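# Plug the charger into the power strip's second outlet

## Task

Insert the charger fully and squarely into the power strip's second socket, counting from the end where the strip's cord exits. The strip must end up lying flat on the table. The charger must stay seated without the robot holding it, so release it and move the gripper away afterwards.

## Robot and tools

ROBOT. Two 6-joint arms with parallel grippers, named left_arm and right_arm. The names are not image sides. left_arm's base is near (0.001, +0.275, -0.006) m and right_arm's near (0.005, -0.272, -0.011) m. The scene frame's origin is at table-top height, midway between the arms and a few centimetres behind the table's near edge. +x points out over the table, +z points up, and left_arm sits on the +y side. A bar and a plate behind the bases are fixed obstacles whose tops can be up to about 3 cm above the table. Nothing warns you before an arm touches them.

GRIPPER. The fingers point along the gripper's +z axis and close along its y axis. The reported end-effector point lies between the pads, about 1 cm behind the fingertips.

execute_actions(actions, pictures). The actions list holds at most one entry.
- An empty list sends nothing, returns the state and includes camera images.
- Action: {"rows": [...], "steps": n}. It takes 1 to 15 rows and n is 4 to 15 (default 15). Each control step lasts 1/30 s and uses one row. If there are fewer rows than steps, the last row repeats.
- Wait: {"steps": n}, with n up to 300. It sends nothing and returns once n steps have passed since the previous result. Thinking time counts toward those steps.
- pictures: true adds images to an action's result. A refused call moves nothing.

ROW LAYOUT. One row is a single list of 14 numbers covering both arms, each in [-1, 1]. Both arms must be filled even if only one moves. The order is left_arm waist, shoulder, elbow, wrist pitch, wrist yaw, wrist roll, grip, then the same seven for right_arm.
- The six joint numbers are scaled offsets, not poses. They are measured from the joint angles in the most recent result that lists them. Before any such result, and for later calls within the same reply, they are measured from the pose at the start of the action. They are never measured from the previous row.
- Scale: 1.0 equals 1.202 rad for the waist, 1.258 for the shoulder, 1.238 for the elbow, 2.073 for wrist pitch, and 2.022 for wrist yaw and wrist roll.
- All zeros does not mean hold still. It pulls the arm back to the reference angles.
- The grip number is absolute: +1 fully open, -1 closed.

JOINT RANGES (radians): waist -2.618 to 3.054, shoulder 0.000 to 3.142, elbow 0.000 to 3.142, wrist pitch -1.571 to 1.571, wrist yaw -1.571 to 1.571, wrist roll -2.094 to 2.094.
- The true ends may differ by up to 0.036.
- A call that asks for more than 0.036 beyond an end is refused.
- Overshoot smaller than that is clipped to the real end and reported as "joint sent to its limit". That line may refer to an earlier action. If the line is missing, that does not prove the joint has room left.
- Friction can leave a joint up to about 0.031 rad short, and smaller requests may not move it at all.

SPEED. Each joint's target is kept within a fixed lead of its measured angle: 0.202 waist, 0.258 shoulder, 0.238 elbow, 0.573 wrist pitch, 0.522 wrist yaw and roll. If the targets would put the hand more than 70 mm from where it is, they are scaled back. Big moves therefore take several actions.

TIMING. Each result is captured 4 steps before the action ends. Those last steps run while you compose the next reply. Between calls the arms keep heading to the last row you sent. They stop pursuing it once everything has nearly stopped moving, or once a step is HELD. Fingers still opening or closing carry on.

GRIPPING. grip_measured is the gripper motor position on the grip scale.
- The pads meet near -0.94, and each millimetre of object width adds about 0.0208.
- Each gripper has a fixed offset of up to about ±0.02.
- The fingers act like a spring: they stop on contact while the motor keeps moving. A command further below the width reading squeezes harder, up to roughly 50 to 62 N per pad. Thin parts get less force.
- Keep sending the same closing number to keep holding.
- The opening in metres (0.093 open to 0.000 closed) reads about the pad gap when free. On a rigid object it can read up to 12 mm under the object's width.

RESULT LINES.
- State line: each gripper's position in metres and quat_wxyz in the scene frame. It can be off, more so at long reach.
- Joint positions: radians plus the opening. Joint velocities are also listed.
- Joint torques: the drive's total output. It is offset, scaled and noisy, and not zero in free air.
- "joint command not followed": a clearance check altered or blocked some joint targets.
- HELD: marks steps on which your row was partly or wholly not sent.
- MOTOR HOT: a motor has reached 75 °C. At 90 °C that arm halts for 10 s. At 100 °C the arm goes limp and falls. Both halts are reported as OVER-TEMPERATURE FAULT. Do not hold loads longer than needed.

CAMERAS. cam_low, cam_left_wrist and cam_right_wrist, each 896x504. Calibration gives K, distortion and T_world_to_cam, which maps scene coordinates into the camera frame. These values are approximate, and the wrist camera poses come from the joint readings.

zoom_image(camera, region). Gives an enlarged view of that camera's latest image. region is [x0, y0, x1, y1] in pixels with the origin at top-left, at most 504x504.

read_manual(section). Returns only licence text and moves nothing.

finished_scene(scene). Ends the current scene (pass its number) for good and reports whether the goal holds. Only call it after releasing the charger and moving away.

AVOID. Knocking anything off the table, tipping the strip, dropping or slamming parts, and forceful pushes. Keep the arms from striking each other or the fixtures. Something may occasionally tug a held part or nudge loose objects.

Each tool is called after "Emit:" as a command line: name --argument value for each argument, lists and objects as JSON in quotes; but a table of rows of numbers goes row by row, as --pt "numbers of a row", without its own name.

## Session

Emit:
execute_actions --actions '[]'

Scene clock: 0.00 s of 4500.00 s.
left_arm: end_effector_position=(+0.5145, +0.3219, +0.1055) grip_measured=+0.989 end_effector_quat_wxyz=(+0.637, -0.238, +0.724, +0.112) | right_arm: end_effector_position=(+0.4784, -0.1785, +0.2943) grip_measured=+1.000 end_effector_quat_wxyz=(+0.612, +0.358, +0.620, +0.335)
Joint positions: left_arm=[-0.107  2.071  0.913  0.931 -0.565 -0.256  0.093] | right_arm=[0.296 1.5   1.005 0.457 0.285 1.081 0.093]
Joint velocities: left_arm=[-0.017 -0.007 -0.002 -0.022  0.007  0.037 -0.   ] | right_arm=[-0.007  0.002  0.007  0.051 -0.022  0.081  0.   ]
Joint torques (N m, as the arm reports them, + toward a larger angle): no reading
Motor temperatures (°C, as the motors report them): left_arm=[30 34 33 32 30 33] | right_arm=[29 34 32 33 31 32]
camera_calibration (this result's frames):
cam_left_wrist: T_world_to_cam=[[0.483549, -0.863249, 0.144853, 0.00863506], [-0.437571, -0.381718, -0.81414, 0.47346], [0.758098, 0.330293, -0.562312, -0.351612], [0, 0, 0, 1]] pos_world=[0.469553, 0.304317, 0.186496]
cam_right_wrist: T_world_to_cam=[[-0.024556, -0.512263, -0.858478, 0.172584], [-0.416509, 0.785897, -0.45704, 0.512373], [0.9088, 0.346341, -0.232661, -0.22467], [0, 0, 0, 1]] pos_world=[0.421826, -0.236451, 0.330063]

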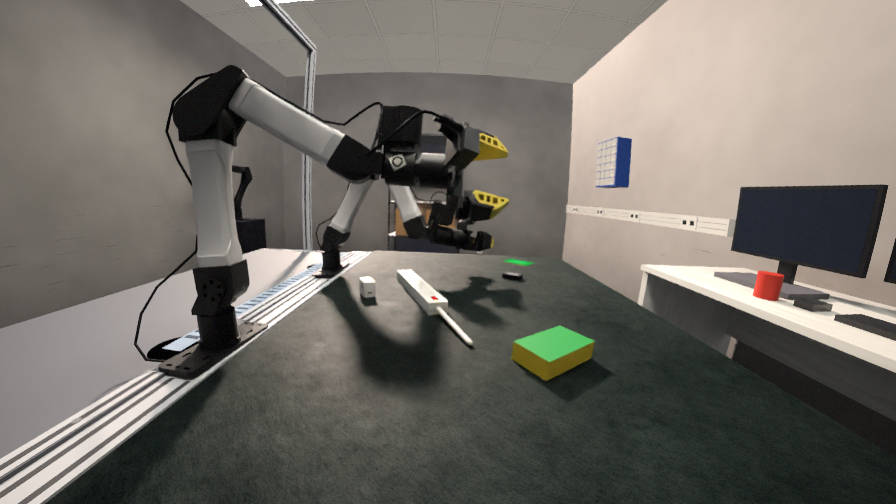

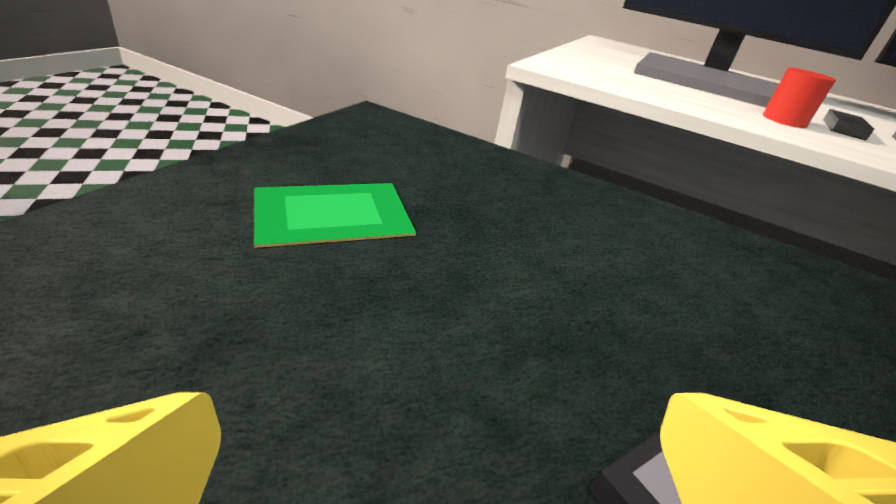

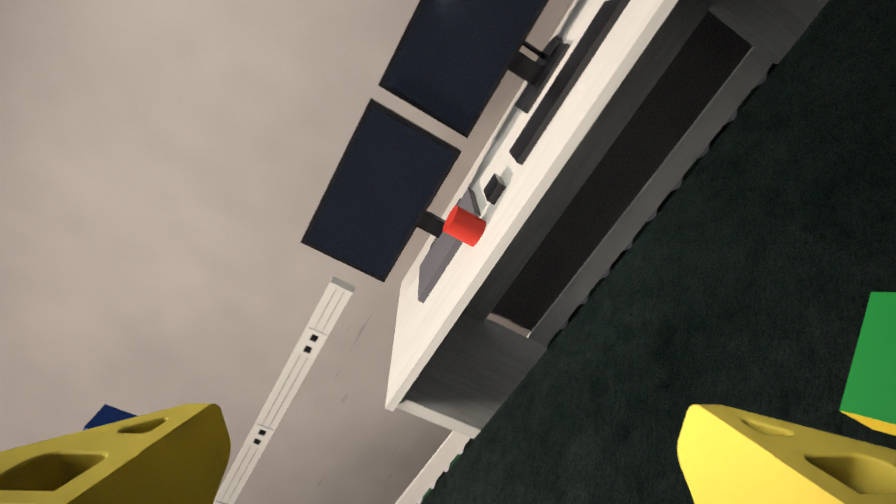

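Emit:
zoom_image --camera "cam_low" --region '[340, 255, 490, 360]'

Emit:
zoom_image --camera "cam_low" --region '[350, 268, 390, 306]'

Region (340, 255, 490, 360) of cam_low's 896x504 image, scaled by 3.360, with more detail than that image has; it fills the top 353 rows of this view, and the rest is white.

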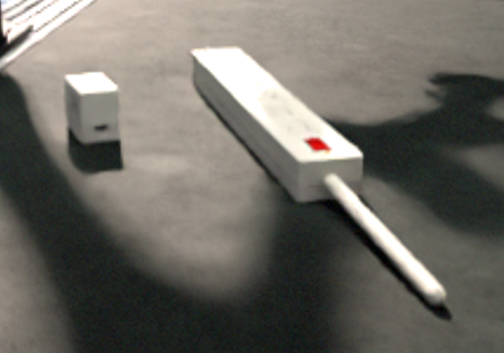

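Region (350, 268, 390, 306) of cam_low's 896x504 image, scaled by 12.600, with more detail than that image has; it fills the top 479 rows of this view, and the rest is white.

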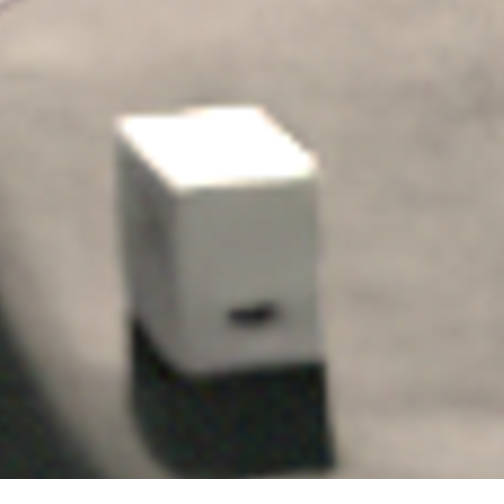

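Emit:
execute_actions --actions '[{"rows": [ [-0.007,0,0.039,0,0.006,-0.006,1, 0.003,0,0.005,-0.014,-0.015,-0.02,1], [-0.020,0,0.106,-0.015,0.018,-0.018,1, 0.008,0,0.014,-0.042,-0.046,-0.07,1], [-0.040,0,0.193,-0.039,0.035,-0.037,1, 0.015,0,0.029,-0.084,-0.091,-0.14,1], [-0.063,0,0.290,-0.077,0.056,-0.058,1, 0.024,0,0.045,-0.133,-0.145,-0.22,1], [-0.090,0,0.396,-0.123,0.079,-0.082,1, 0.034,0,0.064,-0.189,-0.206,-0.30,1], [-0.117,0.005,0.502,-0.177,0.103,-0.107,1, 0.044,0.012,0.083,-0.245,-0.267,-0.38,1], [-0.147,0.011,0.598,-0.239,0.129,-0.134,1, 0.056,0.028,0.105,-0.308,-0.335,-0.46,1], [-0.176,0.018,0.685,-0.308,0.156,-0.162,1, 0.067,0.047,0.126,-0.371,-0.404,-0.54,1], [-0.206,0.028,0.762,-0.377,0.182,-0.189,1, 0.079,0.071,0.148,-0.434,-0.472,-0.62,1], [-0.233,0.037,0.830,-0.447,0.206,-0.214,1, 0.089,0.094,0.167,-0.490,-0.533,-0.70,1], [-0.260,0.046,0.878,-0.516,0.229,-0.238,1, 0.099,0.118,0.186,-0.546,-0.594,-0.78,1], [-0.283,0.055,0.917,-0.585,0.250,-0.259,1, 0.108,0.141,0.202,-0.595,-0.648,-0.85,1], [-0.303,0.065,0.946,-0.655,0.268,-0.278,1, 0.116,0.165,0.217,-0.637,-0.693,-0.91,1], [-0.320,0.072,0.965,-0.716,0.282,-0.293,1, 0.122,0.185,0.228,-0.672,-0.732,-0.96,1], [-0.333,0.080,0.965,-0.770,0.294,-0.305,1, 0.127,0.204,0.238,-0.700,-0.762,-1.0,1] ], "steps": 15}]'

Scene clock: 12.00 s of 4500.00 s.
left_arm: end_effector_position=(+0.5951, +0.1830, +0.2079) grip_measured=+0.989 end_effector_quat_wxyz=(+0.658, -0.198, +0.721, -0.091) | right_arm: end_effector_position=(+0.4349, -0.0603, +0.2238) grip_measured=+1.000 end_effector_quat_wxyz=(+0.452, -0.060, +0.846, +0.278)
Joint positions: left_arm=[-0.278  2.083  1.39   0.534 -0.381 -0.464  0.093] | right_arm=[ 0.372  1.541  1.163 -0.073 -0.273  0.398  0.093]
Joint velocities: left_arm=[-0.867  0.046  1.253 -1.795  0.945 -0.886 -0.   ] | right_arm=[ 0.325  0.501  0.618 -1.853 -1.853 -1.883  0.   ]
Joint torques (N m, as the arm reports them, + toward a larger angle): left_arm=[ -0.77 -10.97   9.91   2.32   0.1   -0.17] | right_arm=[ 0.57 -4.72  8.27  2.17 -0.2  -0.08]
Motor temperatures (°C, as the motors report them): left_arm=[30 38 33 35 30 33] | right_arm=[29 36 35 37 31 32]
Steps of this call (steps 1 to 90: nothing new was sent; then 8.63 s passed at rest; steps 91 to 101: the first 11 steps of this action). Readings (joint positions):
91: left_arm=[-0.107 2.071 0.915 0.929 -0.565 -0.256] | right_arm=[0.296 1.500 1.005 0.456 0.282 1.076]
92: left_arm=[-0.108 2.071 0.933 0.916 -0.565 -0.261] | right_arm=[0.296 1.500 1.006 0.448 0.270 1.055]
94: left_arm=[-0.117 2.082 1.024 0.864 -0.551 -0.282] | right_arm=[0.299 1.500 1.021 0.383 0.204 0.946]
98: left_arm=[-0.190 2.083 1.244 0.710 -0.470 -0.373] | right_arm=[0.335 1.506 1.100 0.124 -0.072 0.597]
101: the state above

Emit:
execute_actions --actions '[{"rows": [ [-0.193,0.071,0.579,-0.60,0.203,-0.202,1, 0.064,0.171,0.110,-0.46,-0.486,-0.72,1], [-0.193,0.071,0.579,-0.63,0.203,-0.202,1, 0.064,0.175,0.110,-0.48,-0.486,-0.78,1], [-0.193,0.071,0.579,-0.66,0.203,-0.202,1, 0.064,0.182,0.110,-0.50,-0.486,-0.84,1], [-0.193,0.075,0.579,-0.70,0.203,-0.202,1, 0.064,0.192,0.110,-0.52,-0.486,-0.90,1], [-0.193,0.080,0.579,-0.74,0.203,-0.202,1, 0.064,0.205,0.110,-0.54,-0.486,-0.95,1], [-0.193,0.087,0.579,-0.78,0.203,-0.202,1, 0.064,0.220,0.110,-0.555,-0.486,-1,1], [-0.193,0.095,0.579,-0.82,0.203,-0.202,1, 0.064,0.237,0.110,-0.565,-0.486,-1,1], [-0.193,0.105,0.579,-0.86,0.203,-0.202,1, 0.064,0.255,0.110,-0.573,-0.486,-1,1], [-0.193,0.115,0.579,-0.89,0.203,-0.202,1, 0.064,0.273,0.110,-0.573,-0.486,-1,1], [-0.193,0.125,0.579,-0.915,0.203,-0.202,1, 0.064,0.291,0.110,-0.573,-0.486,-1,1], [-0.193,0.135,0.579,-0.933,0.203,-0.202,1, 0.064,0.308,0.110,-0.573,-0.486,-1,1], [-0.193,0.145,0.579,-0.933,0.203,-0.202,1, 0.064,0.324,0.110,-0.573,-0.486,-1,1], [-0.193,0.155,0.579,-0.933,0.203,-0.202,1, 0.064,0.338,0.110,-0.573,-0.486,-1,1], [-0.193,0.165,0.579,-0.933,0.203,-0.202,1, 0.064,0.350,0.110,-0.573,-0.486,-1,1], [-0.193,0.173,0.579,-0.933,0.203,-0.202,1, 0.064,0.358,0.110,-0.573,-0.486,-1,1] ], "steps": 15}]'

Scene clock: 12.90 s of 4500.00 s.
left_arm: end_effector_position=(+0.4403, +0.0323, +0.1381) grip_measured=+0.989 end_effector_quat_wxyz=(+0.139, -0.176, +0.968, -0.112) | right_arm: end_effector_position=(+0.2223, +0.0066, +0.1371) grip_measured=+1.000 end_effector_quat_wxyz=(-0.219, +0.635, -0.523, -0.524)
Joint positions: left_arm=[-0.518  2.202  2.098 -1.134  0.018 -0.861  0.093] | right_arm=[ 0.45   1.865  1.29  -1.19  -1.247 -1.495  0.093]
Joint velocities: left_arm=[-0.017  0.447 -0.012 -1.795 -0.007  0.007  0.001] | right_arm=[ 0.007  0.74   0.002 -0.418 -0.037 -0.828  0.   ]
Joint torques (N m, as the arm reports them, + toward a larger angle): left_arm=[  0.82 -11.66   8.91   1.12   0.21  -0.03] | right_arm=[ 0.09 -6.86  6.75 -0.15 -0.88 -0.08]
Motor temperatures (°C, as the motors report them): left_arm=[30 38 34 35 30 33] | right_arm=[29 36 35 37 31 32]
Steps of this call (steps 1 to 4: the last 4 steps of your previous action; steps 5 to 16: the robot went on to your last target; steps 17 to 27: the first 11 steps of this action). Readings (joint positions):
17: left_arm=[-0.520 2.155 2.098 -0.567 0.009 -0.847] | right_arm=[0.450 1.760 1.284 -0.948 -1.201 -0.846]
18: left_arm=[-0.518 2.156 2.098 -0.602 0.010 -0.850] | right_arm=[0.450 1.760 1.285 -0.966 -1.210 -0.905]
20: left_arm=[-0.518 2.156 2.098 -0.689 0.013 -0.855] | right_arm=[0.450 1.760 1.285 -1.015 -1.224 -1.060]
24: left_arm=[-0.518 2.166 2.098 -0.932 0.017 -0.859] | right_arm=[0.450 1.795 1.289 -1.135 -1.243 -1.376]
27: the state above

Emit:
execute_actions --actions '[]'

Scene clock: 13.93 s of 4500.00 s.
left_arm: end_effector_position=(+0.3862, +0.0623, +0.0795) grip_measured=+0.989 end_effector_quat_wxyz=(-0.003, -0.183, +0.983, +0.001) | right_arm: end_effector_position=(+0.2195, +0.0038, +0.1042) grip_measured=+1.000 end_effector_quat_wxyz=(-0.189, +0.629, -0.522, -0.544)
Joint positions: left_arm=[-0.518  2.307  2.098 -1.394  0.019 -0.863  0.093] | right_arm=[ 0.45   1.987  1.29  -1.246 -1.249 -1.618  0.093]
Joint velocities: left_arm=[ 0.002 -0.007 -0.007 -0.037  0.022  0.022  0.001] | right_arm=[-0.007  0.012 -0.022  0.051 -0.081 -0.037  0.   ]
Joint torques (N m, as the arm reports them, + toward a larger angle): left_arm=[  0.77 -13.91   8.12   0.17   0.13  -0.11] | right_arm=[ 0.11 -8.37  6.19 -0.52 -0.86 -0.11]
Motor temperatures (°C, as the motors report them): left_arm=[30 39 34 34 30 33] | right_arm=[29 36 35 37 31 32]
Kept back: nothing.
Steps of this call (steps 1 to 4: the last 4 steps of your previous action; steps 5 to 30: the robot went on to your last target; step 31: nothing new was sent). Readings (joint positions):
1: left_arm=[-0.518 2.219 2.098 -1.190 0.018 -0.862] | right_arm=[0.450 1.891 1.290 -1.201 -1.248 -1.520]
2: left_arm=[-0.518 2.237 2.098 -1.236 0.019 -0.862] | right_arm=[0.450 1.916 1.290 -1.210 -1.248 -1.539]
4: left_arm=[-0.518 2.271 2.098 -1.300 0.019 -0.863] | right_arm=[0.450 1.958 1.290 -1.222 -1.248 -1.567]
8: left_arm=[-0.518 2.306 2.098 -1.362 0.019 -0.863] | right_arm=[0.450 1.987 1.290 -1.234 -1.248 -1.597]
31: the state above
All arms were judged still, so your last target was given up. Only a new action makes them travel on or press farther. Fingers that are still opening or closing keep moving.
camera_calibration (this result's frames):
cam_left_wrist: T_world_to_cam=[[0.362217, -0.932093, 0.00134815, -0.0871157], [-0.840979, -0.326185, 0.431691, 0.350276], [-0.401936, -0.1575, -0.902021, 0.322181], [0, 0, 0, 1]] pos_world=[0.455626, 0.0837983, 0.13952]
cam_right_wrist: T_world_to_cam=[[0.857544, 0.386049, -0.339977, -0.154667], [0.078317, -0.751181, -0.655434, 0.0922712], [-0.508414, 0.535438, -0.674405, 0.259666], [0, 0, 0, 1]] pos_world=[0.257425, -0.0100133, 0.183014]

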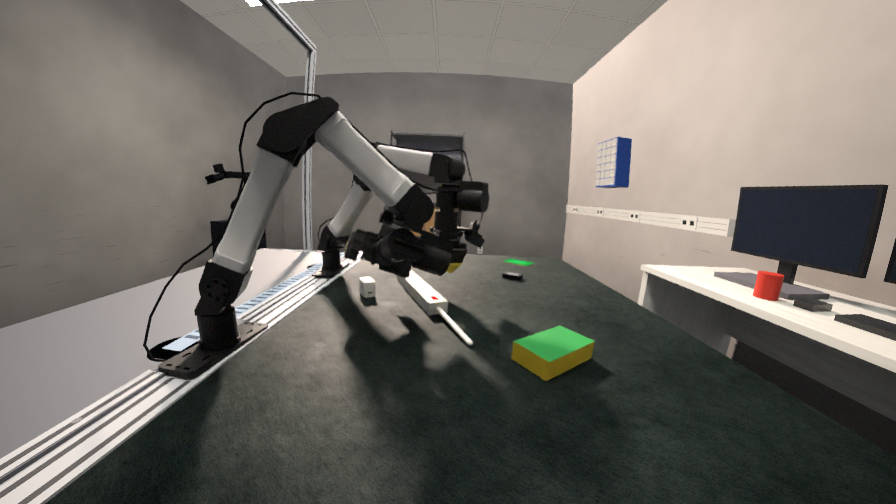

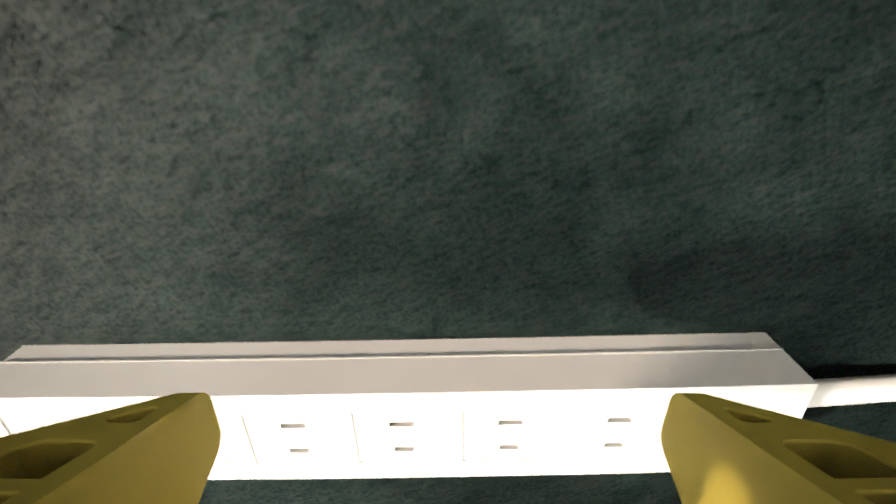

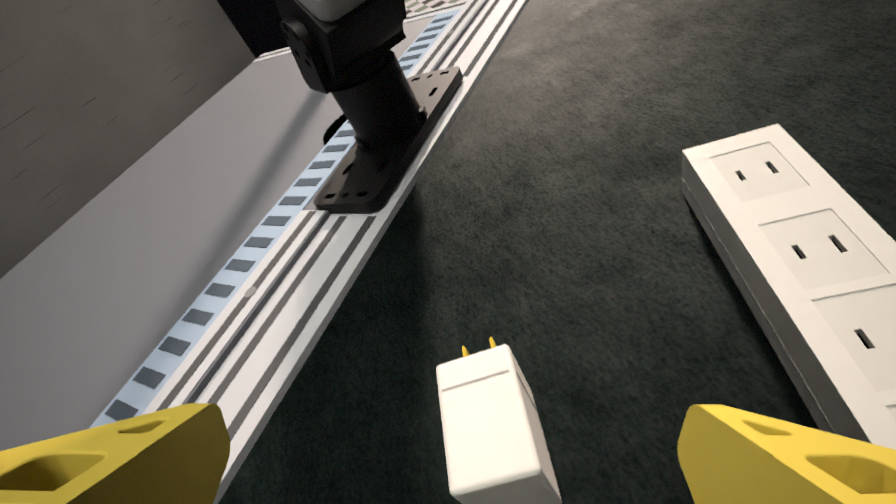

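Emit:
execute_actions --actions '[{"rows":[ [0,0,-0.016,0.010,0,0,1, 0.010,0.004,-0.015,0.025,-0.002,-0.001,1], [0,0,-0.032,0.020,0,0,1, 0.020,0.009,-0.030,0.050,-0.004,-0.002,1], [0,0,-0.048,0.030,0,0,1, 0.030,0.013,-0.046,0.075,-0.006,-0.003,1], [0,0,-0.064,0.039,0,0,1, 0.041,0.018,-0.061,0.100,-0.008,-0.004,1], [0,0,-0.080,0.049,0,0,1, 0.051,0.022,-0.076,0.125,-0.010,-0.005,1], [0,0,-0.096,0.059,0,0,1, 0.061,0.026,-0.091,0.150,-0.012,-0.006,1], [0,0,-0.112,0.069,0,0,1, 0.071,0.031,-0.106,0.175,-0.014,-0.007,1], [0,0,-0.128,0.078,0,0,1, 0.081,0.035,-0.122,0.200,-0.015,-0.008,1], [0,0,-0.144,0.088,0,0,1, 0.091,0.039,-0.137,0.225,-0.015,-0.008,1], [0,0,-0.160,0.098,0,0,1, 0.101,0.044,-0.152,0.250,-0.015,-0.008,1], [0,0,-0.172,0.106,0,0,1, 0.109,0.047,-0.163,0.270,-0.015,-0.008,1], [0,0,-0.182,0.112,0,0,1, 0.115,0.050,-0.172,0.285,-0.015,-0.008,1], [0,0,-0.189,0.116,0,0,1, 0.119,0.052,-0.178,0.295,-0.015,-0.008,1], [0,0,-0.193,0.118,0,0,1, 0.122,0.053,-0.182,0.300,-0.015,-0.008,1] ],"steps":15}]'

Emit:
execute_actions --actions '[{"steps":10}]' --pictures true

Scene clock: 17.63 s of 4500.00 s.
left_arm: end_effector_position=(+0.3783, +0.0673, +0.0383) grip_measured=+0.989 end_effector_quat_wxyz=(-0.017, -0.184, +0.983, +0.012) | right_arm: end_effector_position=(+0.1921, +0.0260, +0.0555) grip_measured=+1.000 end_effector_quat_wxyz=(-0.224, +0.684, -0.446, -0.532)
Joint positions: left_arm=[-0.518  2.307  1.934 -1.263  0.019 -0.863  0.093] | right_arm=[ 0.558  2.019  1.132 -0.888 -1.268 -1.625  0.093]
Joint velocities: left_arm=[ 0.002  0.002 -0.54   0.491 -0.066 -0.007  0.002] | right_arm=[ 0.32   0.237 -0.53   1.311  0.037 -0.095  0.   ]
Joint torques (N m, as the arm reports them, + toward a larger angle): left_arm=[  0.14 -13.37   5.74   0.37   0.03  -0.04] | right_arm=[ 0.3  -7.61  4.07  0.05 -0.97 -0.08]
Motor temperatures (°C, as the motors report them): left_arm=[30 40 34 34 30 33] | right_arm=[29 37 35 36 31 32]
Steps of this call (steps 1 to 90: nothing new was sent; then 0.33 s passed at rest; steps 91 to 101: the first 11 steps of this action). Readings (joint positions):
91: left_arm=[-0.518 2.307 2.098 -1.394 0.019 -0.863] | right_arm=[0.450 1.987 1.290 -1.242 -1.249 -1.618]
92: left_arm=[-0.518 2.307 2.095 -1.390 0.019 -0.863] | right_arm=[0.452 1.987 1.287 -1.227 -1.250 -1.618]
94: left_arm=[-0.518 2.307 2.075 -1.369 0.019 -0.863] | right_arm=[0.465 1.987 1.265 -1.174 -1.255 -1.618]
98: left_arm=[-0.518 2.307 1.994 -1.312 0.019 -0.863] | right_arm=[0.518 1.997 1.190 -1.024 -1.264 -1.622]
101: the state above

Scene clock: 17.97 s of 4500.00 s.
left_arm: end_effector_position=(+0.3833, +0.0649, +0.0242) grip_measured=+0.989 end_effector_quat_wxyz=(-0.005, -0.183, +0.983, +0.002) | right_arm: end_effector_position=(+0.1909, +0.0377, +0.0348) grip_measured=+1.000 end_effector_quat_wxyz=(-0.267, +0.716, -0.395, -0.510)
Joint positions: left_arm=[-0.518  2.307  1.878 -1.177  0.019 -0.863  0.093] | right_arm=[ 0.594  2.043  1.078 -0.665 -1.27  -1.627  0.093]
Joint velocities: left_arm=[ 0.007  0.002 -0.007  0.051  0.007 -0.095 -0.   ] | right_arm=[ 0.012  0.012  0.007  0.227  0.037 -0.007  0.   ]
Joint torques (N m, as the arm reports them, + toward a larger angle): left_arm=[  0.15 -13.15   5.46   0.39   0.04  -0.03] | right_arm=[ 0.22 -7.94  3.98  0.37 -0.95 -0.09]
Motor temperatures (°C, as the motors report them): left_arm=[30 40 34 34 30 33] | right_arm=[29 37 35 36 31 32]
Kept back: nothing.
Steps of this call (steps 1 to 4: the last 4 steps of your previous action; steps 5 to 10: the robot went on to your last target). Readings (joint positions):
1: left_arm=[-0.518 2.307 1.916 -1.247 0.019 -0.863] | right_arm=[0.569 2.026 1.115 -0.846 -1.268 -1.625]
2: left_arm=[-0.518 2.307 1.902 -1.233 0.019 -0.863] | right_arm=[0.579 2.032 1.101 -0.808 -1.268 -1.626]
4: left_arm=[-0.518 2.307 1.883 -1.211 0.019 -0.863] | right_arm=[0.591 2.041 1.083 -0.748 -1.268 -1.627]
8: left_arm=[-0.518 2.307 1.878 -1.185 0.019 -0.863] | right_arm=[0.594 2.043 1.078 -0.682 -1.269 -1.627]
10: the state above
camera_calibration (this result's frames):
cam_left_wrist: T_world_to_cam=[[0.362271, -0.932072, -0.00126497, -0.0835103], [-0.839653, -0.326939, 0.433698, 0.372064], [-0.404651, -0.156054, -0.901057, 0.272457], [0, 0, 0, 1]] pos_world=[0.452907, 0.0863224, 0.0840301]
cam_right_wrist: T_world_to_cam=[[0.833971, 0.550909, -0.0315028, -0.179278], [0.369252, -0.59958, -0.71004, 0.0151249], [-0.410056, 0.58052, -0.703456, 0.160699], [0, 0, 0, 1]] pos_world=[0.209823, 0.0145454, 0.118136]

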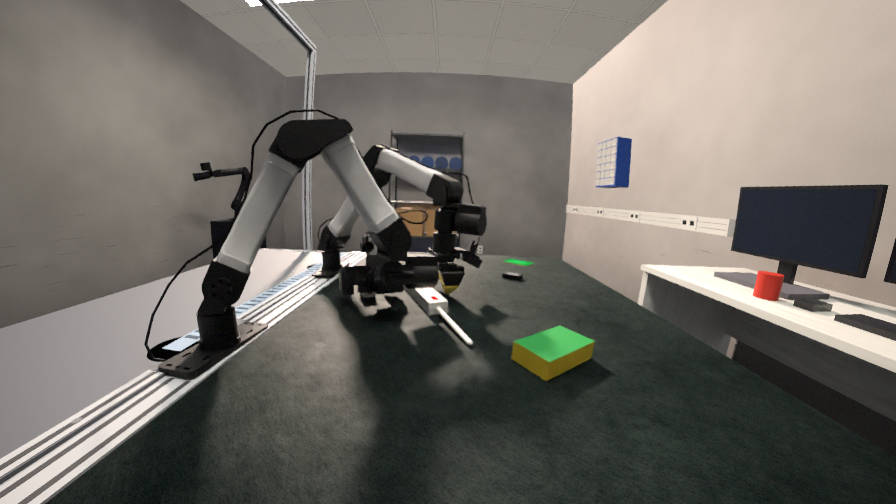

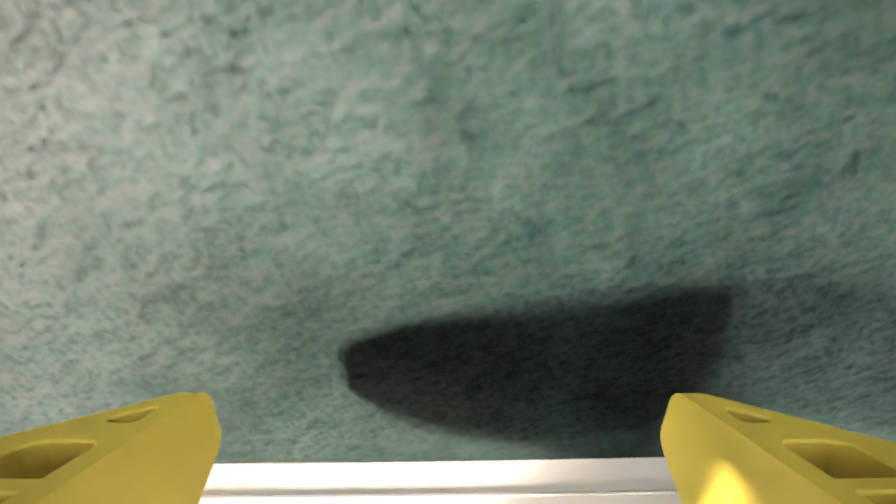

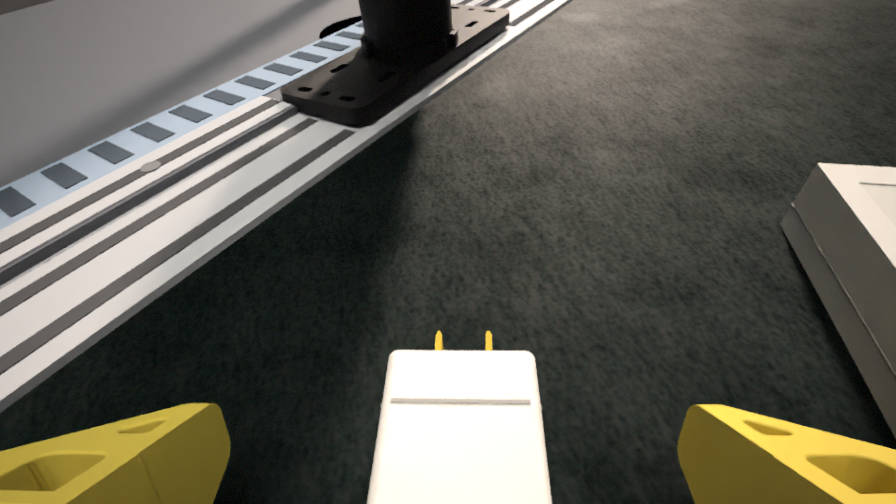

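Emit:
execute_actions --actions '[{"rows":[ [0,0,0,0,0,0,1, 0,0.008,0,0.018,0,0,0.7], [0,0,0,0,0,0,1, 0,0.016,0,0.018,0,0,0.45], [0,0,0,0,0,0,1, 0,0.016,0,0.018,0,0,0.2], [0,0,0,0,0,0,1, 0,0.016,0,0.018,0,0,0.0], [0,0,0,0,0,0,1, 0,0.016,0,0.018,0,0,-0.15], [0,0,0,0,0,0,1, 0,0.016,0,0.018,0,0,-0.25], [0,0,0,0,0,0,1, 0,0.016,0,0.018,0,0,-0.32], [0,0,0,0,0,0,1, 0,0.016,0,0.018,0,0,-0.40], [0,0,0,0,0,0,1, 0,0.016,0,0.018,0,0,-0.50], [0,0,0,0,0,0,1, 0,0.016,0,0.018,0,0,-0.60], [0,0,0,0,0,0,1, 0,0.016,0,0.018,0,0,-0.70] ],"steps":15}]'

Emit:
execute_actions --actions '[{"steps":8}]' --pictures true

Scene clock: 18.57 s of 4500.00 s.
left_arm: end_effector_position=(+0.3846, +0.0642, +0.0242) grip_measured=+0.989 end_effector_quat_wxyz=(-0.002, -0.183, +0.983, +0.000) | right_arm: end_effector_position=(+0.1935, +0.0394, +0.0348) grip_measured=-0.470 end_effector_quat_wxyz=(-0.275, +0.720, -0.388, -0.506)
Joint positions: left_arm=[-0.518  2.307  1.878 -1.171  0.019 -0.863  0.093] | right_arm=[ 0.594  2.043  1.078 -0.639 -1.271 -1.627  0.023]
Joint velocities: left_arm=[-0.007 -0.022 -0.007 -0.051  0.022 -0.095 -0.   ] | right_arm=[ 0.017 -0.007 -0.012 -0.007  0.037  0.051 -0.   ]
Joint torques (N m, as the arm reports them, + toward a larger angle): left_arm=[  0.16 -13.39   7.28   0.15   0.04  -0.05] | right_arm=[ 0.1  -7.29  5.02  0.44 -0.82 -0.02]
Motor temperatures (°C, as the motors report them): left_arm=[30 41 34 34 30 33] | right_arm=[29 37 35 36 31 32]
Steps of this call (steps 1 to 7: the robot went on to your last target; steps 8 to 18: the first 11 steps of this action). Readings (joint positions):
8: left_arm=[-0.518 2.307 1.878 -1.167 0.019 -0.863] | right_arm=[0.594 2.043 1.078 -0.641 -1.271 -1.627]
9: left_arm=[-0.518 2.307 1.878 -1.168 0.019 -0.863] | right_arm=[0.594 2.043 1.078 -0.640 -1.271 -1.627]
11: left_arm=[-0.518 2.307 1.878 -1.169 0.019 -0.863] | right_arm=[0.594 2.043 1.078 -0.640 -1.271 -1.627]
15: left_arm=[-0.518 2.307 1.878 -1.170 0.019 -0.863] | right_arm=[0.594 2.043 1.078 -0.640 -1.271 -1.627]
18: the state above

Scene clock: 18.83 s of 4500.00 s.
left_arm: end_effector_position=(+0.3846, +0.0642, +0.0242) grip_measured=+0.989 end_effector_quat_wxyz=(-0.002, -0.183, +0.983, +0.000) | right_arm: end_effector_position=(+0.1935, +0.0394, +0.0348) grip_measured=-0.470 end_effector_quat_wxyz=(-0.275, +0.720, -0.388, -0.506)
Joint positions: left_arm=[-0.518  2.307  1.878 -1.171  0.019 -0.863  0.093] | right_arm=[ 0.594  2.043  1.078 -0.639 -1.271 -1.627  0.023]
Joint velocities: left_arm=[-0.007 -0.002 -0.017 -0.066 -0.081  0.007 -0.   ] | right_arm=[ 0.012 -0.007 -0.012 -0.007  0.066 -0.022  0.001]
Joint torques (N m, as the arm reports them, + toward a larger angle): left_arm=[  0.18 -13.42   7.25   0.19   0.04  -0.03] | right_arm=[ 0.14 -7.34  5.05  0.44 -0.84 -0.03]
Motor temperatures (°C, as the motors report them): left_arm=[30 41 34 34 30 33] | right_arm=[29 37 35 36 31 32]
Kept back: nothing.
Steps of this call (steps 1 to 4: the last 4 steps of your previous action; steps 5 to 8: the robot went on to your last target). Readings (joint positions):
1: left_arm=[-0.518 2.307 1.878 -1.171 0.019 -0.863] | right_arm=[0.594 2.043 1.078 -0.639 -1.271 -1.627]
2: left_arm=[-0.518 2.307 1.878 -1.171 0.019 -0.863] | right_arm=[0.594 2.043 1.078 -0.639 -1.271 -1.627]
4: left_arm=[-0.518 2.307 1.878 -1.171 0.019 -0.863] | right_arm=[0.594 2.043 1.078 -0.639 -1.271 -1.627]
8: the state above
camera_calibration (this result's frames):
cam_left_wrist: T_world_to_cam=[[0.36217, -0.932106, 0.00338047, -0.0847075], [-0.842006, -0.325602, 0.430126, 0.373837], [-0.399823, -0.158625, -0.902762, 0.271214], [0, 0, 0, 1]] pos_world=[0.45389, 0.0857871, 0.0843308]
cam_right_wrist: T_world_to_cam=[[0.833786, 0.552052, -0.00633306, -0.183285], [0.384562, -0.588973, -0.71079, 0.0118245], [-0.396123, 0.590211, -0.703375, 0.157687], [0, 0, 0, 1]] pos_world=[0.210736, 0.0150783, 0.118157]

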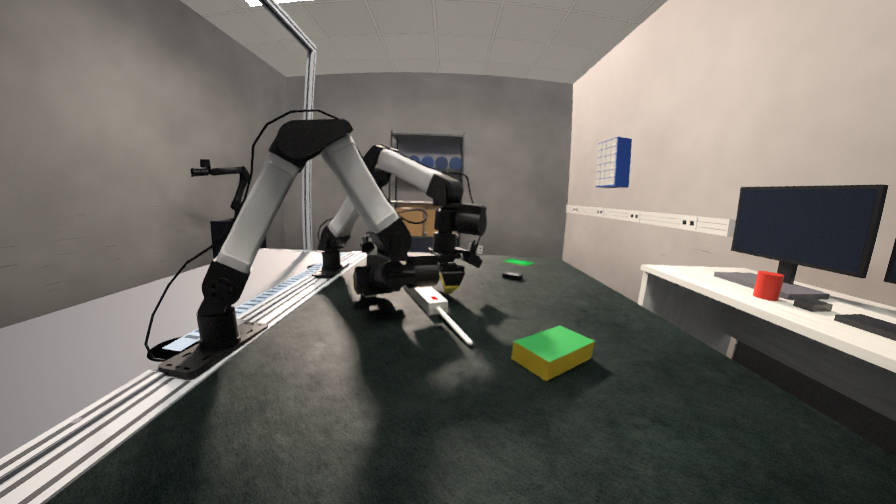

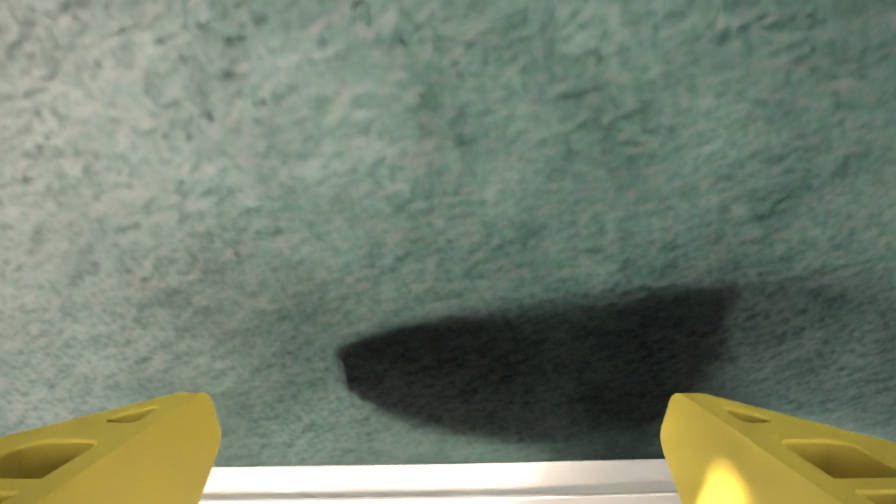

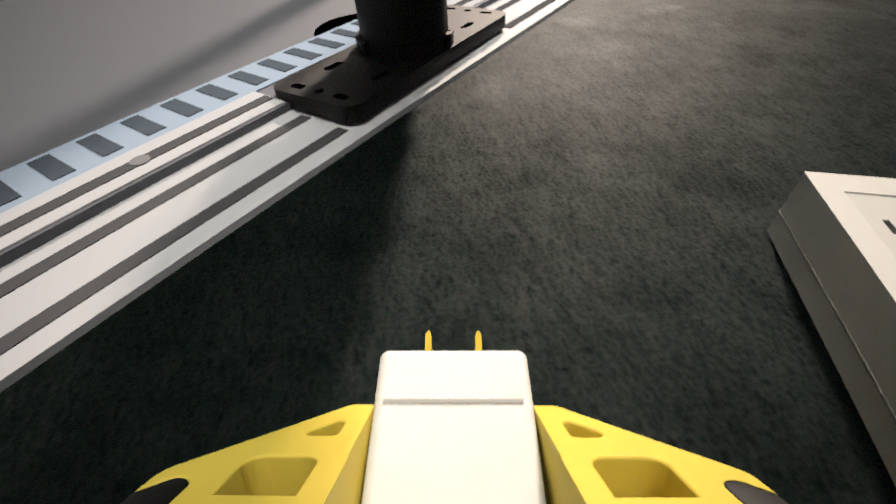

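Emit:
execute_actions --actions '[{"rows":[ [-0.003,-0.006,-0.004,0.002,0,-0.001,1, 0,-0.003,0.012,-0.005,0,0,-0.7], [-0.007,-0.013,-0.010,0.004,0,-0.003,1, 0,-0.008,0.025,-0.013,0,0,-0.7], [-0.012,-0.020,-0.017,0.006,0,-0.005,1, 0,-0.014,0.040,-0.024,0,0,-0.7], [-0.014,-0.022,-0.021,0.007,0,-0.006,1, -0.005,-0.022,0.058,-0.038,0,0,-0.7], [-0.016,-0.025,-0.025,0.008,0,-0.008,1, -0.013,-0.031,0.080,-0.054,0,0,-0.7], [-0.019,-0.028,-0.030,0.009,0,-0.009,1, -0.021,-0.041,0.102,-0.070,0.013,0.01,-0.7], [-0.021,-0.031,-0.034,0.010,0,-0.011,1, -0.031,-0.050,0.124,-0.086,0.031,0.03,-0.7], [-0.024,-0.033,-0.038,0.011,0,-0.012,1, -0.041,-0.059,0.146,-0.102,0.053,0.06,-0.7], [-0.026,-0.036,-0.043,0.012,0,-0.014,1, -0.054,-0.069,0.168,-0.118,0.080,0.09,-0.7], [-0.029,-0.039,-0.047,0.013,0,-0.015,1, -0.067,-0.078,0.190,-0.134,0.106,0.12,-0.7], [-0.031,-0.041,-0.051,0.014,0,-0.017,1, -0.080,-0.087,0.212,-0.150,0.133,0.15,-0.7], [-0.034,-0.044,-0.055,0.015,0,-0.018,1, -0.093,-0.097,0.234,-0.166,0.159,0.18,-0.7], [-0.036,-0.047,-0.060,0.016,0,-0.020,1, -0.105,-0.106,0.257,-0.182,0.186,0.21,-0.7], [-0.039,-0.050,-0.064,0.017,0,-0.021,1, -0.118,-0.115,0.280,-0.198,0.213,0.24,-0.7], [-0.042,-0.053,-0.069,0.018,0,-0.023,1, -0.131,-0.125,0.302,-0.214,0.239,0.27,-0.7] ],"steps":15}]'

Scene clock: 22.37 s of 4500.00 s.
left_arm: end_effector_position=(+0.3749, +0.0579, +0.0270) grip_measured=+0.989 end_effector_quat_wxyz=(-0.002, -0.179, +0.984, +0.000) | right_arm: end_effector_position=(+0.2387, +0.0434, +0.0782) grip_measured=-0.470 end_effector_quat_wxyz=(-0.261, +0.726, -0.444, -0.456)
Joint positions: left_arm=[-0.541  2.28   1.845 -1.164  0.019 -0.877  0.093] | right_arm=[ 0.551  1.98   1.278 -0.817 -1.151 -1.5    0.023]
Joint velocities: left_arm=[-0.129 -0.134 -0.144 -0.037 -0.095 -0.066 -0.002] | right_arm=[-0.457 -0.422  0.852 -0.755  1.062  1.136 -0.   ]
Joint torques (N m, as the arm reports them, + toward a larger angle): left_arm=[ -0.47 -14.51   5.06   0.42   0.04  -0.13] | right_arm=[ -1.79 -10.84   6.87   0.27  -0.88   0.01]
Motor temperatures (°C, as the motors report them): left_arm=[30 42 34 33 30 33] | right_arm=[29 38 35 35 31 32]
Steps of this call (steps 1 to 15: the robot went on to your last target; steps 16 to 90: nothing new was sent; then 0.17 s passed at rest; steps 91 to 101: the first 11 steps of this action). Readings (joint positions):
91: left_arm=[-0.518 2.307 1.878 -1.171 0.019 -0.863] | right_arm=[0.594 2.043 1.078 -0.639 -1.271 -1.627]
92: left_arm=[-0.518 2.307 1.878 -1.171 0.019 -0.863] | right_arm=[0.594 2.043 1.080 -0.642 -1.271 -1.627]
94: left_arm=[-0.519 2.307 1.878 -1.171 0.019 -0.864] | right_arm=[0.594 2.043 1.098 -0.662 -1.268 -1.627]
98: left_arm=[-0.530 2.293 1.860 -1.166 0.019 -0.870] | right_arm=[0.587 2.022 1.190 -0.741 -1.235 -1.599]
101: the state above

Emit:
execute_actions --actions '[{"rows":[ [-0.027,-0.036,-0.050,0.016,0,-0.019,1, -0.107,-0.081,0.155,-0.138,0.203,0.242,-0.7], [-0.032,-0.041,-0.058,0.018,0,-0.021,1, -0.119,-0.087,0.169,-0.148,0.226,0.277,-0.7], [-0.036,-0.046,-0.065,0.020,0,-0.024,1, -0.131,-0.092,0.181,-0.157,0.249,0.312,-0.7], [-0.040,-0.051,-0.073,0.022,0,-0.027,1, -0.143,-0.097,0.192,-0.165,0.271,0.347,-0.7], [-0.045,-0.055,-0.081,0.023,0,-0.029,1, -0.155,-0.100,0.201,-0.171,0.292,0.382,-0.7], [-0.049,-0.060,-0.088,0.025,0,-0.032,1, -0.166,-0.103,0.208,-0.176,0.312,0.417,-0.7], [-0.054,-0.065,-0.096,0.027,0,-0.035,1, -0.177,-0.105,0.213,-0.180,0.330,0.452,-0.7], [-0.058,-0.070,-0.103,0.029,0,-0.038,1, -0.187,-0.106,0.216,-0.182,0.346,0.487,-0.7], [-0.062,-0.075,-0.111,0.030,0,-0.040,1, -0.196,-0.106,0.216,-0.182,0.359,0.522,-0.7], [-0.067,-0.079,-0.119,0.032,0,-0.043,1, -0.204,-0.106,0.216,-0.182,0.370,0.557,-0.7], [-0.071,-0.084,-0.126,0.034,0,-0.046,1, -0.211,-0.106,0.216,-0.182,0.378,0.592,-0.7], [-0.075,-0.089,-0.134,0.036,0,-0.048,1, -0.216,-0.106,0.216,-0.182,0.383,0.627,-0.7], [-0.080,-0.094,-0.142,0.037,0,-0.051,1, -0.219,-0.106,0.216,-0.182,0.383,0.662,-0.7], [-0.084,-0.098,-0.149,0.039,0,-0.054,1, -0.221,-0.106,0.216,-0.182,0.383,0.697,-0.7], [-0.089,-0.103,-0.157,0.041,0,-0.056,1, -0.221,-0.106,0.216,-0.182,0.383,0.732,-0.7] ],"steps":15}]'

Scene clock: 23.37 s of 4500.00 s.
left_arm: end_effector_position=(+0.3467, +0.0433, +0.0283) grip_measured=+0.989 end_effector_quat_wxyz=(+0.002, -0.178, +0.984, -0.001) | right_arm: end_effector_position=(+0.3302, -0.0820, +0.1076) grip_measured=-0.469 end_effector_quat_wxyz=(+0.073, -0.424, +0.876, +0.221)
Joint positions: left_arm=[-0.605  2.204  1.727 -1.114  0.018 -0.94   0.093] | right_arm=[ 0.326  1.862  1.531 -1.154 -0.509 -0.584  0.023]
Joint velocities: left_arm=[-0.173 -0.173 -0.276  0.007 -0.051 -0.139 -0.   ] | right_arm=[-0.354 -0.09   0.046 -0.095  0.784  1.941 -0.001]
Joint torques (N m, as the arm reports them, + toward a larger angle): left_arm=[ -0.68 -14.11   5.     0.33   0.08  -0.08] | right_arm=[-0.4  -9.68  7.62  0.37 -0.53 -0.05]
Motor temperatures (°C, as the motors report them): left_arm=[30 42 34 33 30 33] | right_arm=[29 38 36 35 31 32]
Steps of this call (steps 1 to 4: the last 4 steps of your previous action; steps 5 to 19: the robot went on to your last target; steps 20 to 30: the first 11 steps of this action). Readings (joint positions):
20: left_arm=[-0.563 2.259 1.814 -1.150 0.019 -0.901] | right_arm=[0.440 1.887 1.448 -1.067 -0.791 -1.084]
21: left_arm=[-0.563 2.258 1.810 -1.145 0.019 -0.903] | right_arm=[0.439 1.887 1.452 -1.075 -0.776 -1.060]
23: left_arm=[-0.567 2.248 1.792 -1.139 0.019 -0.909] | right_arm=[0.429 1.887 1.472 -1.100 -0.728 -0.986]
27: left_arm=[-0.587 2.223 1.755 -1.124 0.018 -0.927] | right_arm=[0.371 1.875 1.518 -1.139 -0.601 -0.773]
30: the state above

Emit:
execute_actions --actions '[{"rows":[ [-0.040,-0.047,-0.069,0.019,0,-0.027,1, -0.034,-0.016,0.008,-0.019,0.066,0.314,-0.7], [-0.045,-0.053,-0.078,0.021,0,-0.030,1, -0.034,-0.016,0.008,-0.019,0.066,0.349,-0.7], [-0.050,-0.058,-0.087,0.023,0,-0.033,1, -0.034,-0.016,0.008,-0.019,0.066,0.384,-0.7], [-0.055,-0.064,-0.095,0.025,0,-0.036,1, -0.034,-0.016,0.008,-0.019,0.066,0.419,-0.7], [-0.060,-0.069,-0.104,0.027,0,-0.040,1, -0.034,-0.016,0.008,-0.019,0.066,0.454,-0.7], [-0.065,-0.075,-0.113,0.029,0,-0.043,1, -0.034,-0.016,0.008,-0.019,0.066,0.489,-0.7], [-0.070,-0.080,-0.122,0.031,0,-0.046,1, -0.034,-0.016,0.008,-0.019,0.066,0.524,-0.7], [-0.075,-0.086,-0.131,0.033,0,-0.049,1, -0.034,-0.016,0.008,-0.019,0.066,0.559,-0.7], [-0.080,-0.091,-0.139,0.035,0,-0.052,1, -0.034,-0.016,0.008,-0.019,0.066,0.594,-0.7], [-0.085,-0.097,-0.148,0.037,0,-0.055,1, -0.034,-0.016,0.008,-0.019,0.066,0.629,-0.7], [-0.090,-0.102,-0.157,0.039,0,-0.058,1, -0.034,-0.016,0.008,-0.019,0.066,0.664,-0.7], [-0.094,-0.107,-0.164,0.040,0,-0.061,1, -0.034,-0.016,0.008,-0.019,0.066,0.699,-0.7], [-0.097,-0.110,-0.170,0.041,0,-0.063,1, -0.034,-0.016,0.008,-0.019,0.066,0.734,-0.7], [-0.100,-0.113,-0.174,0.042,0,-0.064,1, -0.034,-0.016,0.008,-0.019,0.066,0.769,-0.7], [-0.101,-0.114,-0.176,0.043,0,-0.065,1, -0.034,-0.016,0.008,-0.019,0.066,0.804,-0.7] ],"steps":15}]' --pictures true

Scene clock: 24.30 s of 4500.00 s.
left_arm: end_effector_position=(+0.3078, +0.0287, +0.0287) grip_measured=+0.989 end_effector_quat_wxyz=(+0.006, -0.176, +0.984, -0.003) | right_arm: end_effector_position=(+0.3360, -0.1117, +0.1003) grip_measured=-0.469 end_effector_quat_wxyz=(-0.033, +0.098, +0.980, +0.167)
Joint positions: left_arm=[-0.692  2.104  1.575 -1.051  0.015 -1.024  0.093] | right_arm=[ 0.297  1.86   1.532 -1.179 -0.384  0.477  0.023]
Joint velocities: left_arm=[-0.198 -0.208 -0.315  0.139 -0.022 -0.198 -0.001] | right_arm=[-0.002  0.007 -0.012 -0.022  0.051  1.824 -0.   ]
Joint torques (N m, as the arm reports them, + toward a larger angle): left_arm=[ -0.55 -13.08   4.86   0.27   0.07  -0.14] | right_arm=[ -0.63 -10.25   7.43   0.42  -0.35  -0.01]
Motor temperatures (°C, as the motors report them): left_arm=[30 43 34 33 30 33] | right_arm=[29 38 36 35 31 32]
Steps of this call (steps 1 to 4: the last 4 steps of your previous action; steps 5 to 17: the robot went on to your last target; steps 18 to 28: the first 11 steps of this action). Readings (joint positions):
18: left_arm=[-0.641 2.169 1.673 -1.094 0.017 -0.978] | right_arm=[0.297 1.860 1.532 -1.179 -0.387 -0.029]
19: left_arm=[-0.642 2.167 1.669 -1.090 0.017 -0.980] | right_arm=[0.297 1.860 1.532 -1.179 -0.386 -0.003]
21: left_arm=[-0.646 2.155 1.651 -1.078 0.016 -0.985] | right_arm=[0.297 1.860 1.532 -1.179 -0.386 0.073]
25: left_arm=[-0.670 2.126 1.607 -1.062 0.015 -1.007] | right_arm=[0.297 1.860 1.532 -1.179 -0.385 0.288]
28: the state above
camera_calibration (this result's frames):
cam_left_wrist: T_world_to_cam=[[0.348937, -0.937062, 0.0125163, -0.0860207], [-0.854148, -0.31251, 0.415653, 0.29947], [-0.385582, -0.155728, -0.909437, 0.234741], [0, 0, 0, 1]] pos_world=[0.37632, 0.0495366, 0.090083]
cam_right_wrist: T_world_to_cam=[[-0.211442, -0.920227, -0.329355, 0.00094582], [-0.872981, 0.0262691, 0.487046, 0.285756], [-0.439541, 0.390502, -0.808895, 0.352217], [0, 0, 0, 1]] pos_world=[0.404473, -0.144178, 0.146042]

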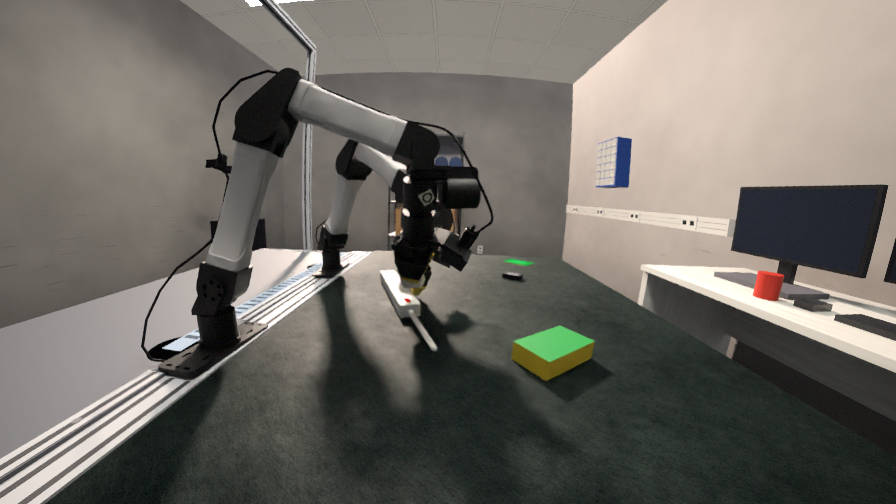

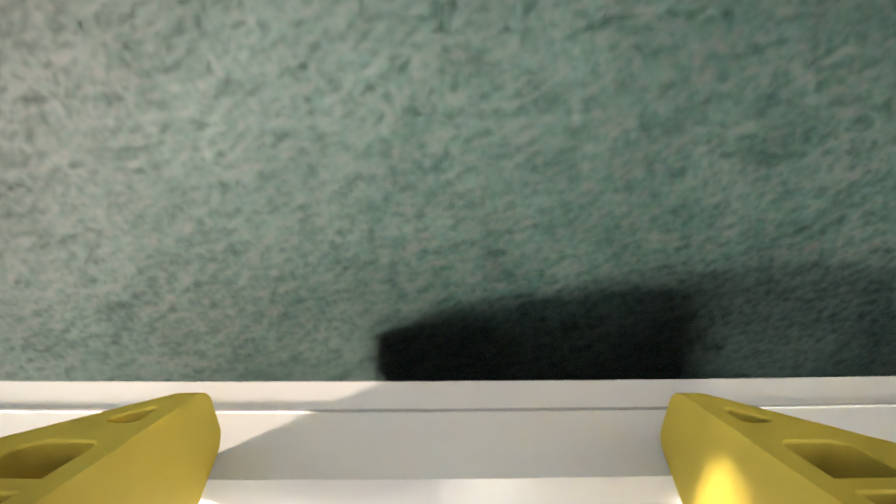

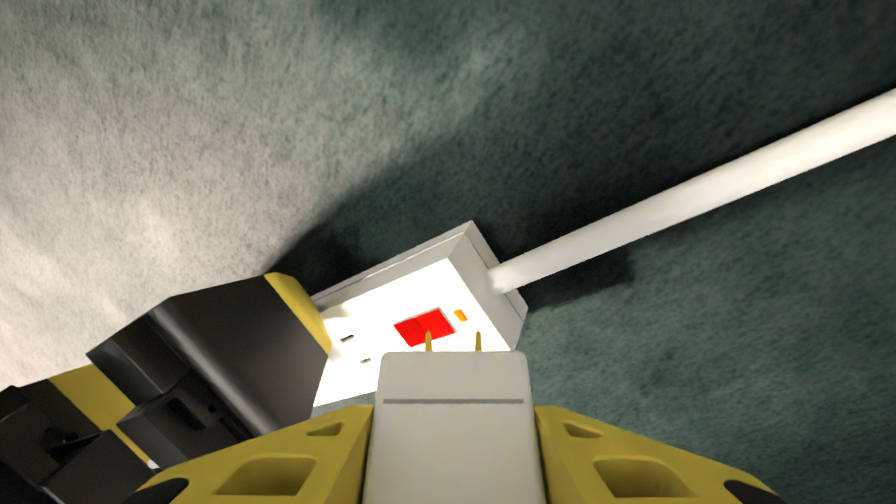

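Emit:
execute_actions --actions '[{"rows":[ [-0.020,-0.036,-0.050,0.012,0,-0.024,1, 0,0,0,0,0,0.314,-0.7], [-0.010,-0.040,-0.048,0.012,0,-0.024,1, 0,0,0,0,0,0.349,-0.7], [0.002,-0.048,-0.046,0.012,0,-0.024,1, 0,0,0,0,0,0.384,-0.7], [0.016,-0.060,-0.044,0.012,0,-0.024,1, 0,0,0,0,0,0.419,-0.7], [0.034,-0.076,-0.044,0.012,0,-0.024,1, 0,0,0,0,0,0.454,-0.7], [0.055,-0.095,-0.044,0.012,0,-0.024,1, 0,0,0,0,0,0.489,-0.7], [0.079,-0.115,-0.044,0.012,0,-0.024,1, 0,0,0,0,0,0.524,-0.7], [0.104,-0.136,-0.044,0.012,0,-0.024,1, 0.005,0,0,0,0,0.555,-0.7], [0.130,-0.157,-0.044,0.012,0,-0.024,1, 0.012,0,0,0,0,0.582,-0.7], [0.156,-0.178,-0.044,0.012,0,-0.024,1, 0.022,0,0,0,0,0.604,-0.7], [0.182,-0.199,-0.044,0.012,0,-0.024,1, 0.034,0,0,0,0,0.621,-0.7], [0.208,-0.220,-0.044,0.012,0,-0.024,1, 0.048,0,0,0,0,0.632,-0.7], [0.234,-0.241,-0.044,0.012,0,-0.024,1, 0.063,0,0,0,0,0.638,-0.7], [0.260,-0.262,-0.044,0.012,0,-0.024,1, 0.079,0,0,0,0,0.640,-0.7], [0.286,-0.283,-0.044,0.012,0,-0.024,1, 0.095,0,0,0,0,0.640,-0.7] ],"steps":15}]'

Scene clock: 25.43 s of 4500.00 s.
left_arm: end_effector_position=(+0.3405, +0.0741, +0.0853) grip_measured=+0.989 end_effector_quat_wxyz=(+0.059, -0.263, +0.961, -0.060) | right_arm: end_effector_position=(+0.3346, -0.1090, +0.1000) grip_measured=-0.468 end_effector_quat_wxyz=(-0.111, +0.568, +0.806, +0.128)
Joint positions: left_arm=[-0.547  1.929  1.534 -1.033  0.018 -1.062  0.093] | right_arm=[ 0.305  1.86   1.532 -1.18  -0.383  1.514  0.023]
Joint velocities: left_arm=[ 1.033 -0.867 -0.007  0.022  0.022 -0.037 -0.001] | right_arm=[ 0.168 -0.002  0.002 -0.081  0.007  1.385 -0.   ]
Joint torques (N m, as the arm reports them, + toward a larger angle): left_arm=[  0.91 -12.19   6.34   0.65  -0.06  -0.16] | right_arm=[ 1.78 -8.83  6.67  0.52 -0.4   0.  ]
Motor temperatures (°C, as the motors report them): left_arm=[30 43 34 33 30 33] | right_arm=[29 39 36 35 31 32]
Steps of this call (steps 1 to 4: the last 4 steps of your previous action; steps 5 to 23: the robot went on to your last target; steps 24 to 34: the first 11 steps of this action). Readings (joint positions):
24: left_arm=[-0.719 2.077 1.534 -1.037 0.014 -1.058] | right_arm=[0.297 1.860 1.532 -1.180 -0.383 1.042]
25: left_arm=[-0.719 2.077 1.534 -1.037 0.014 -1.058] | right_arm=[0.297 1.860 1.532 -1.180 -0.383 1.066]
27: left_arm=[-0.714 2.072 1.534 -1.037 0.014 -1.059] | right_arm=[0.297 1.860 1.532 -1.180 -0.383 1.139]
31: left_arm=[-0.647 2.015 1.534 -1.036 0.017 -1.061] | right_arm=[0.297 1.860 1.532 -1.180 -0.383 1.350]
34: the state above


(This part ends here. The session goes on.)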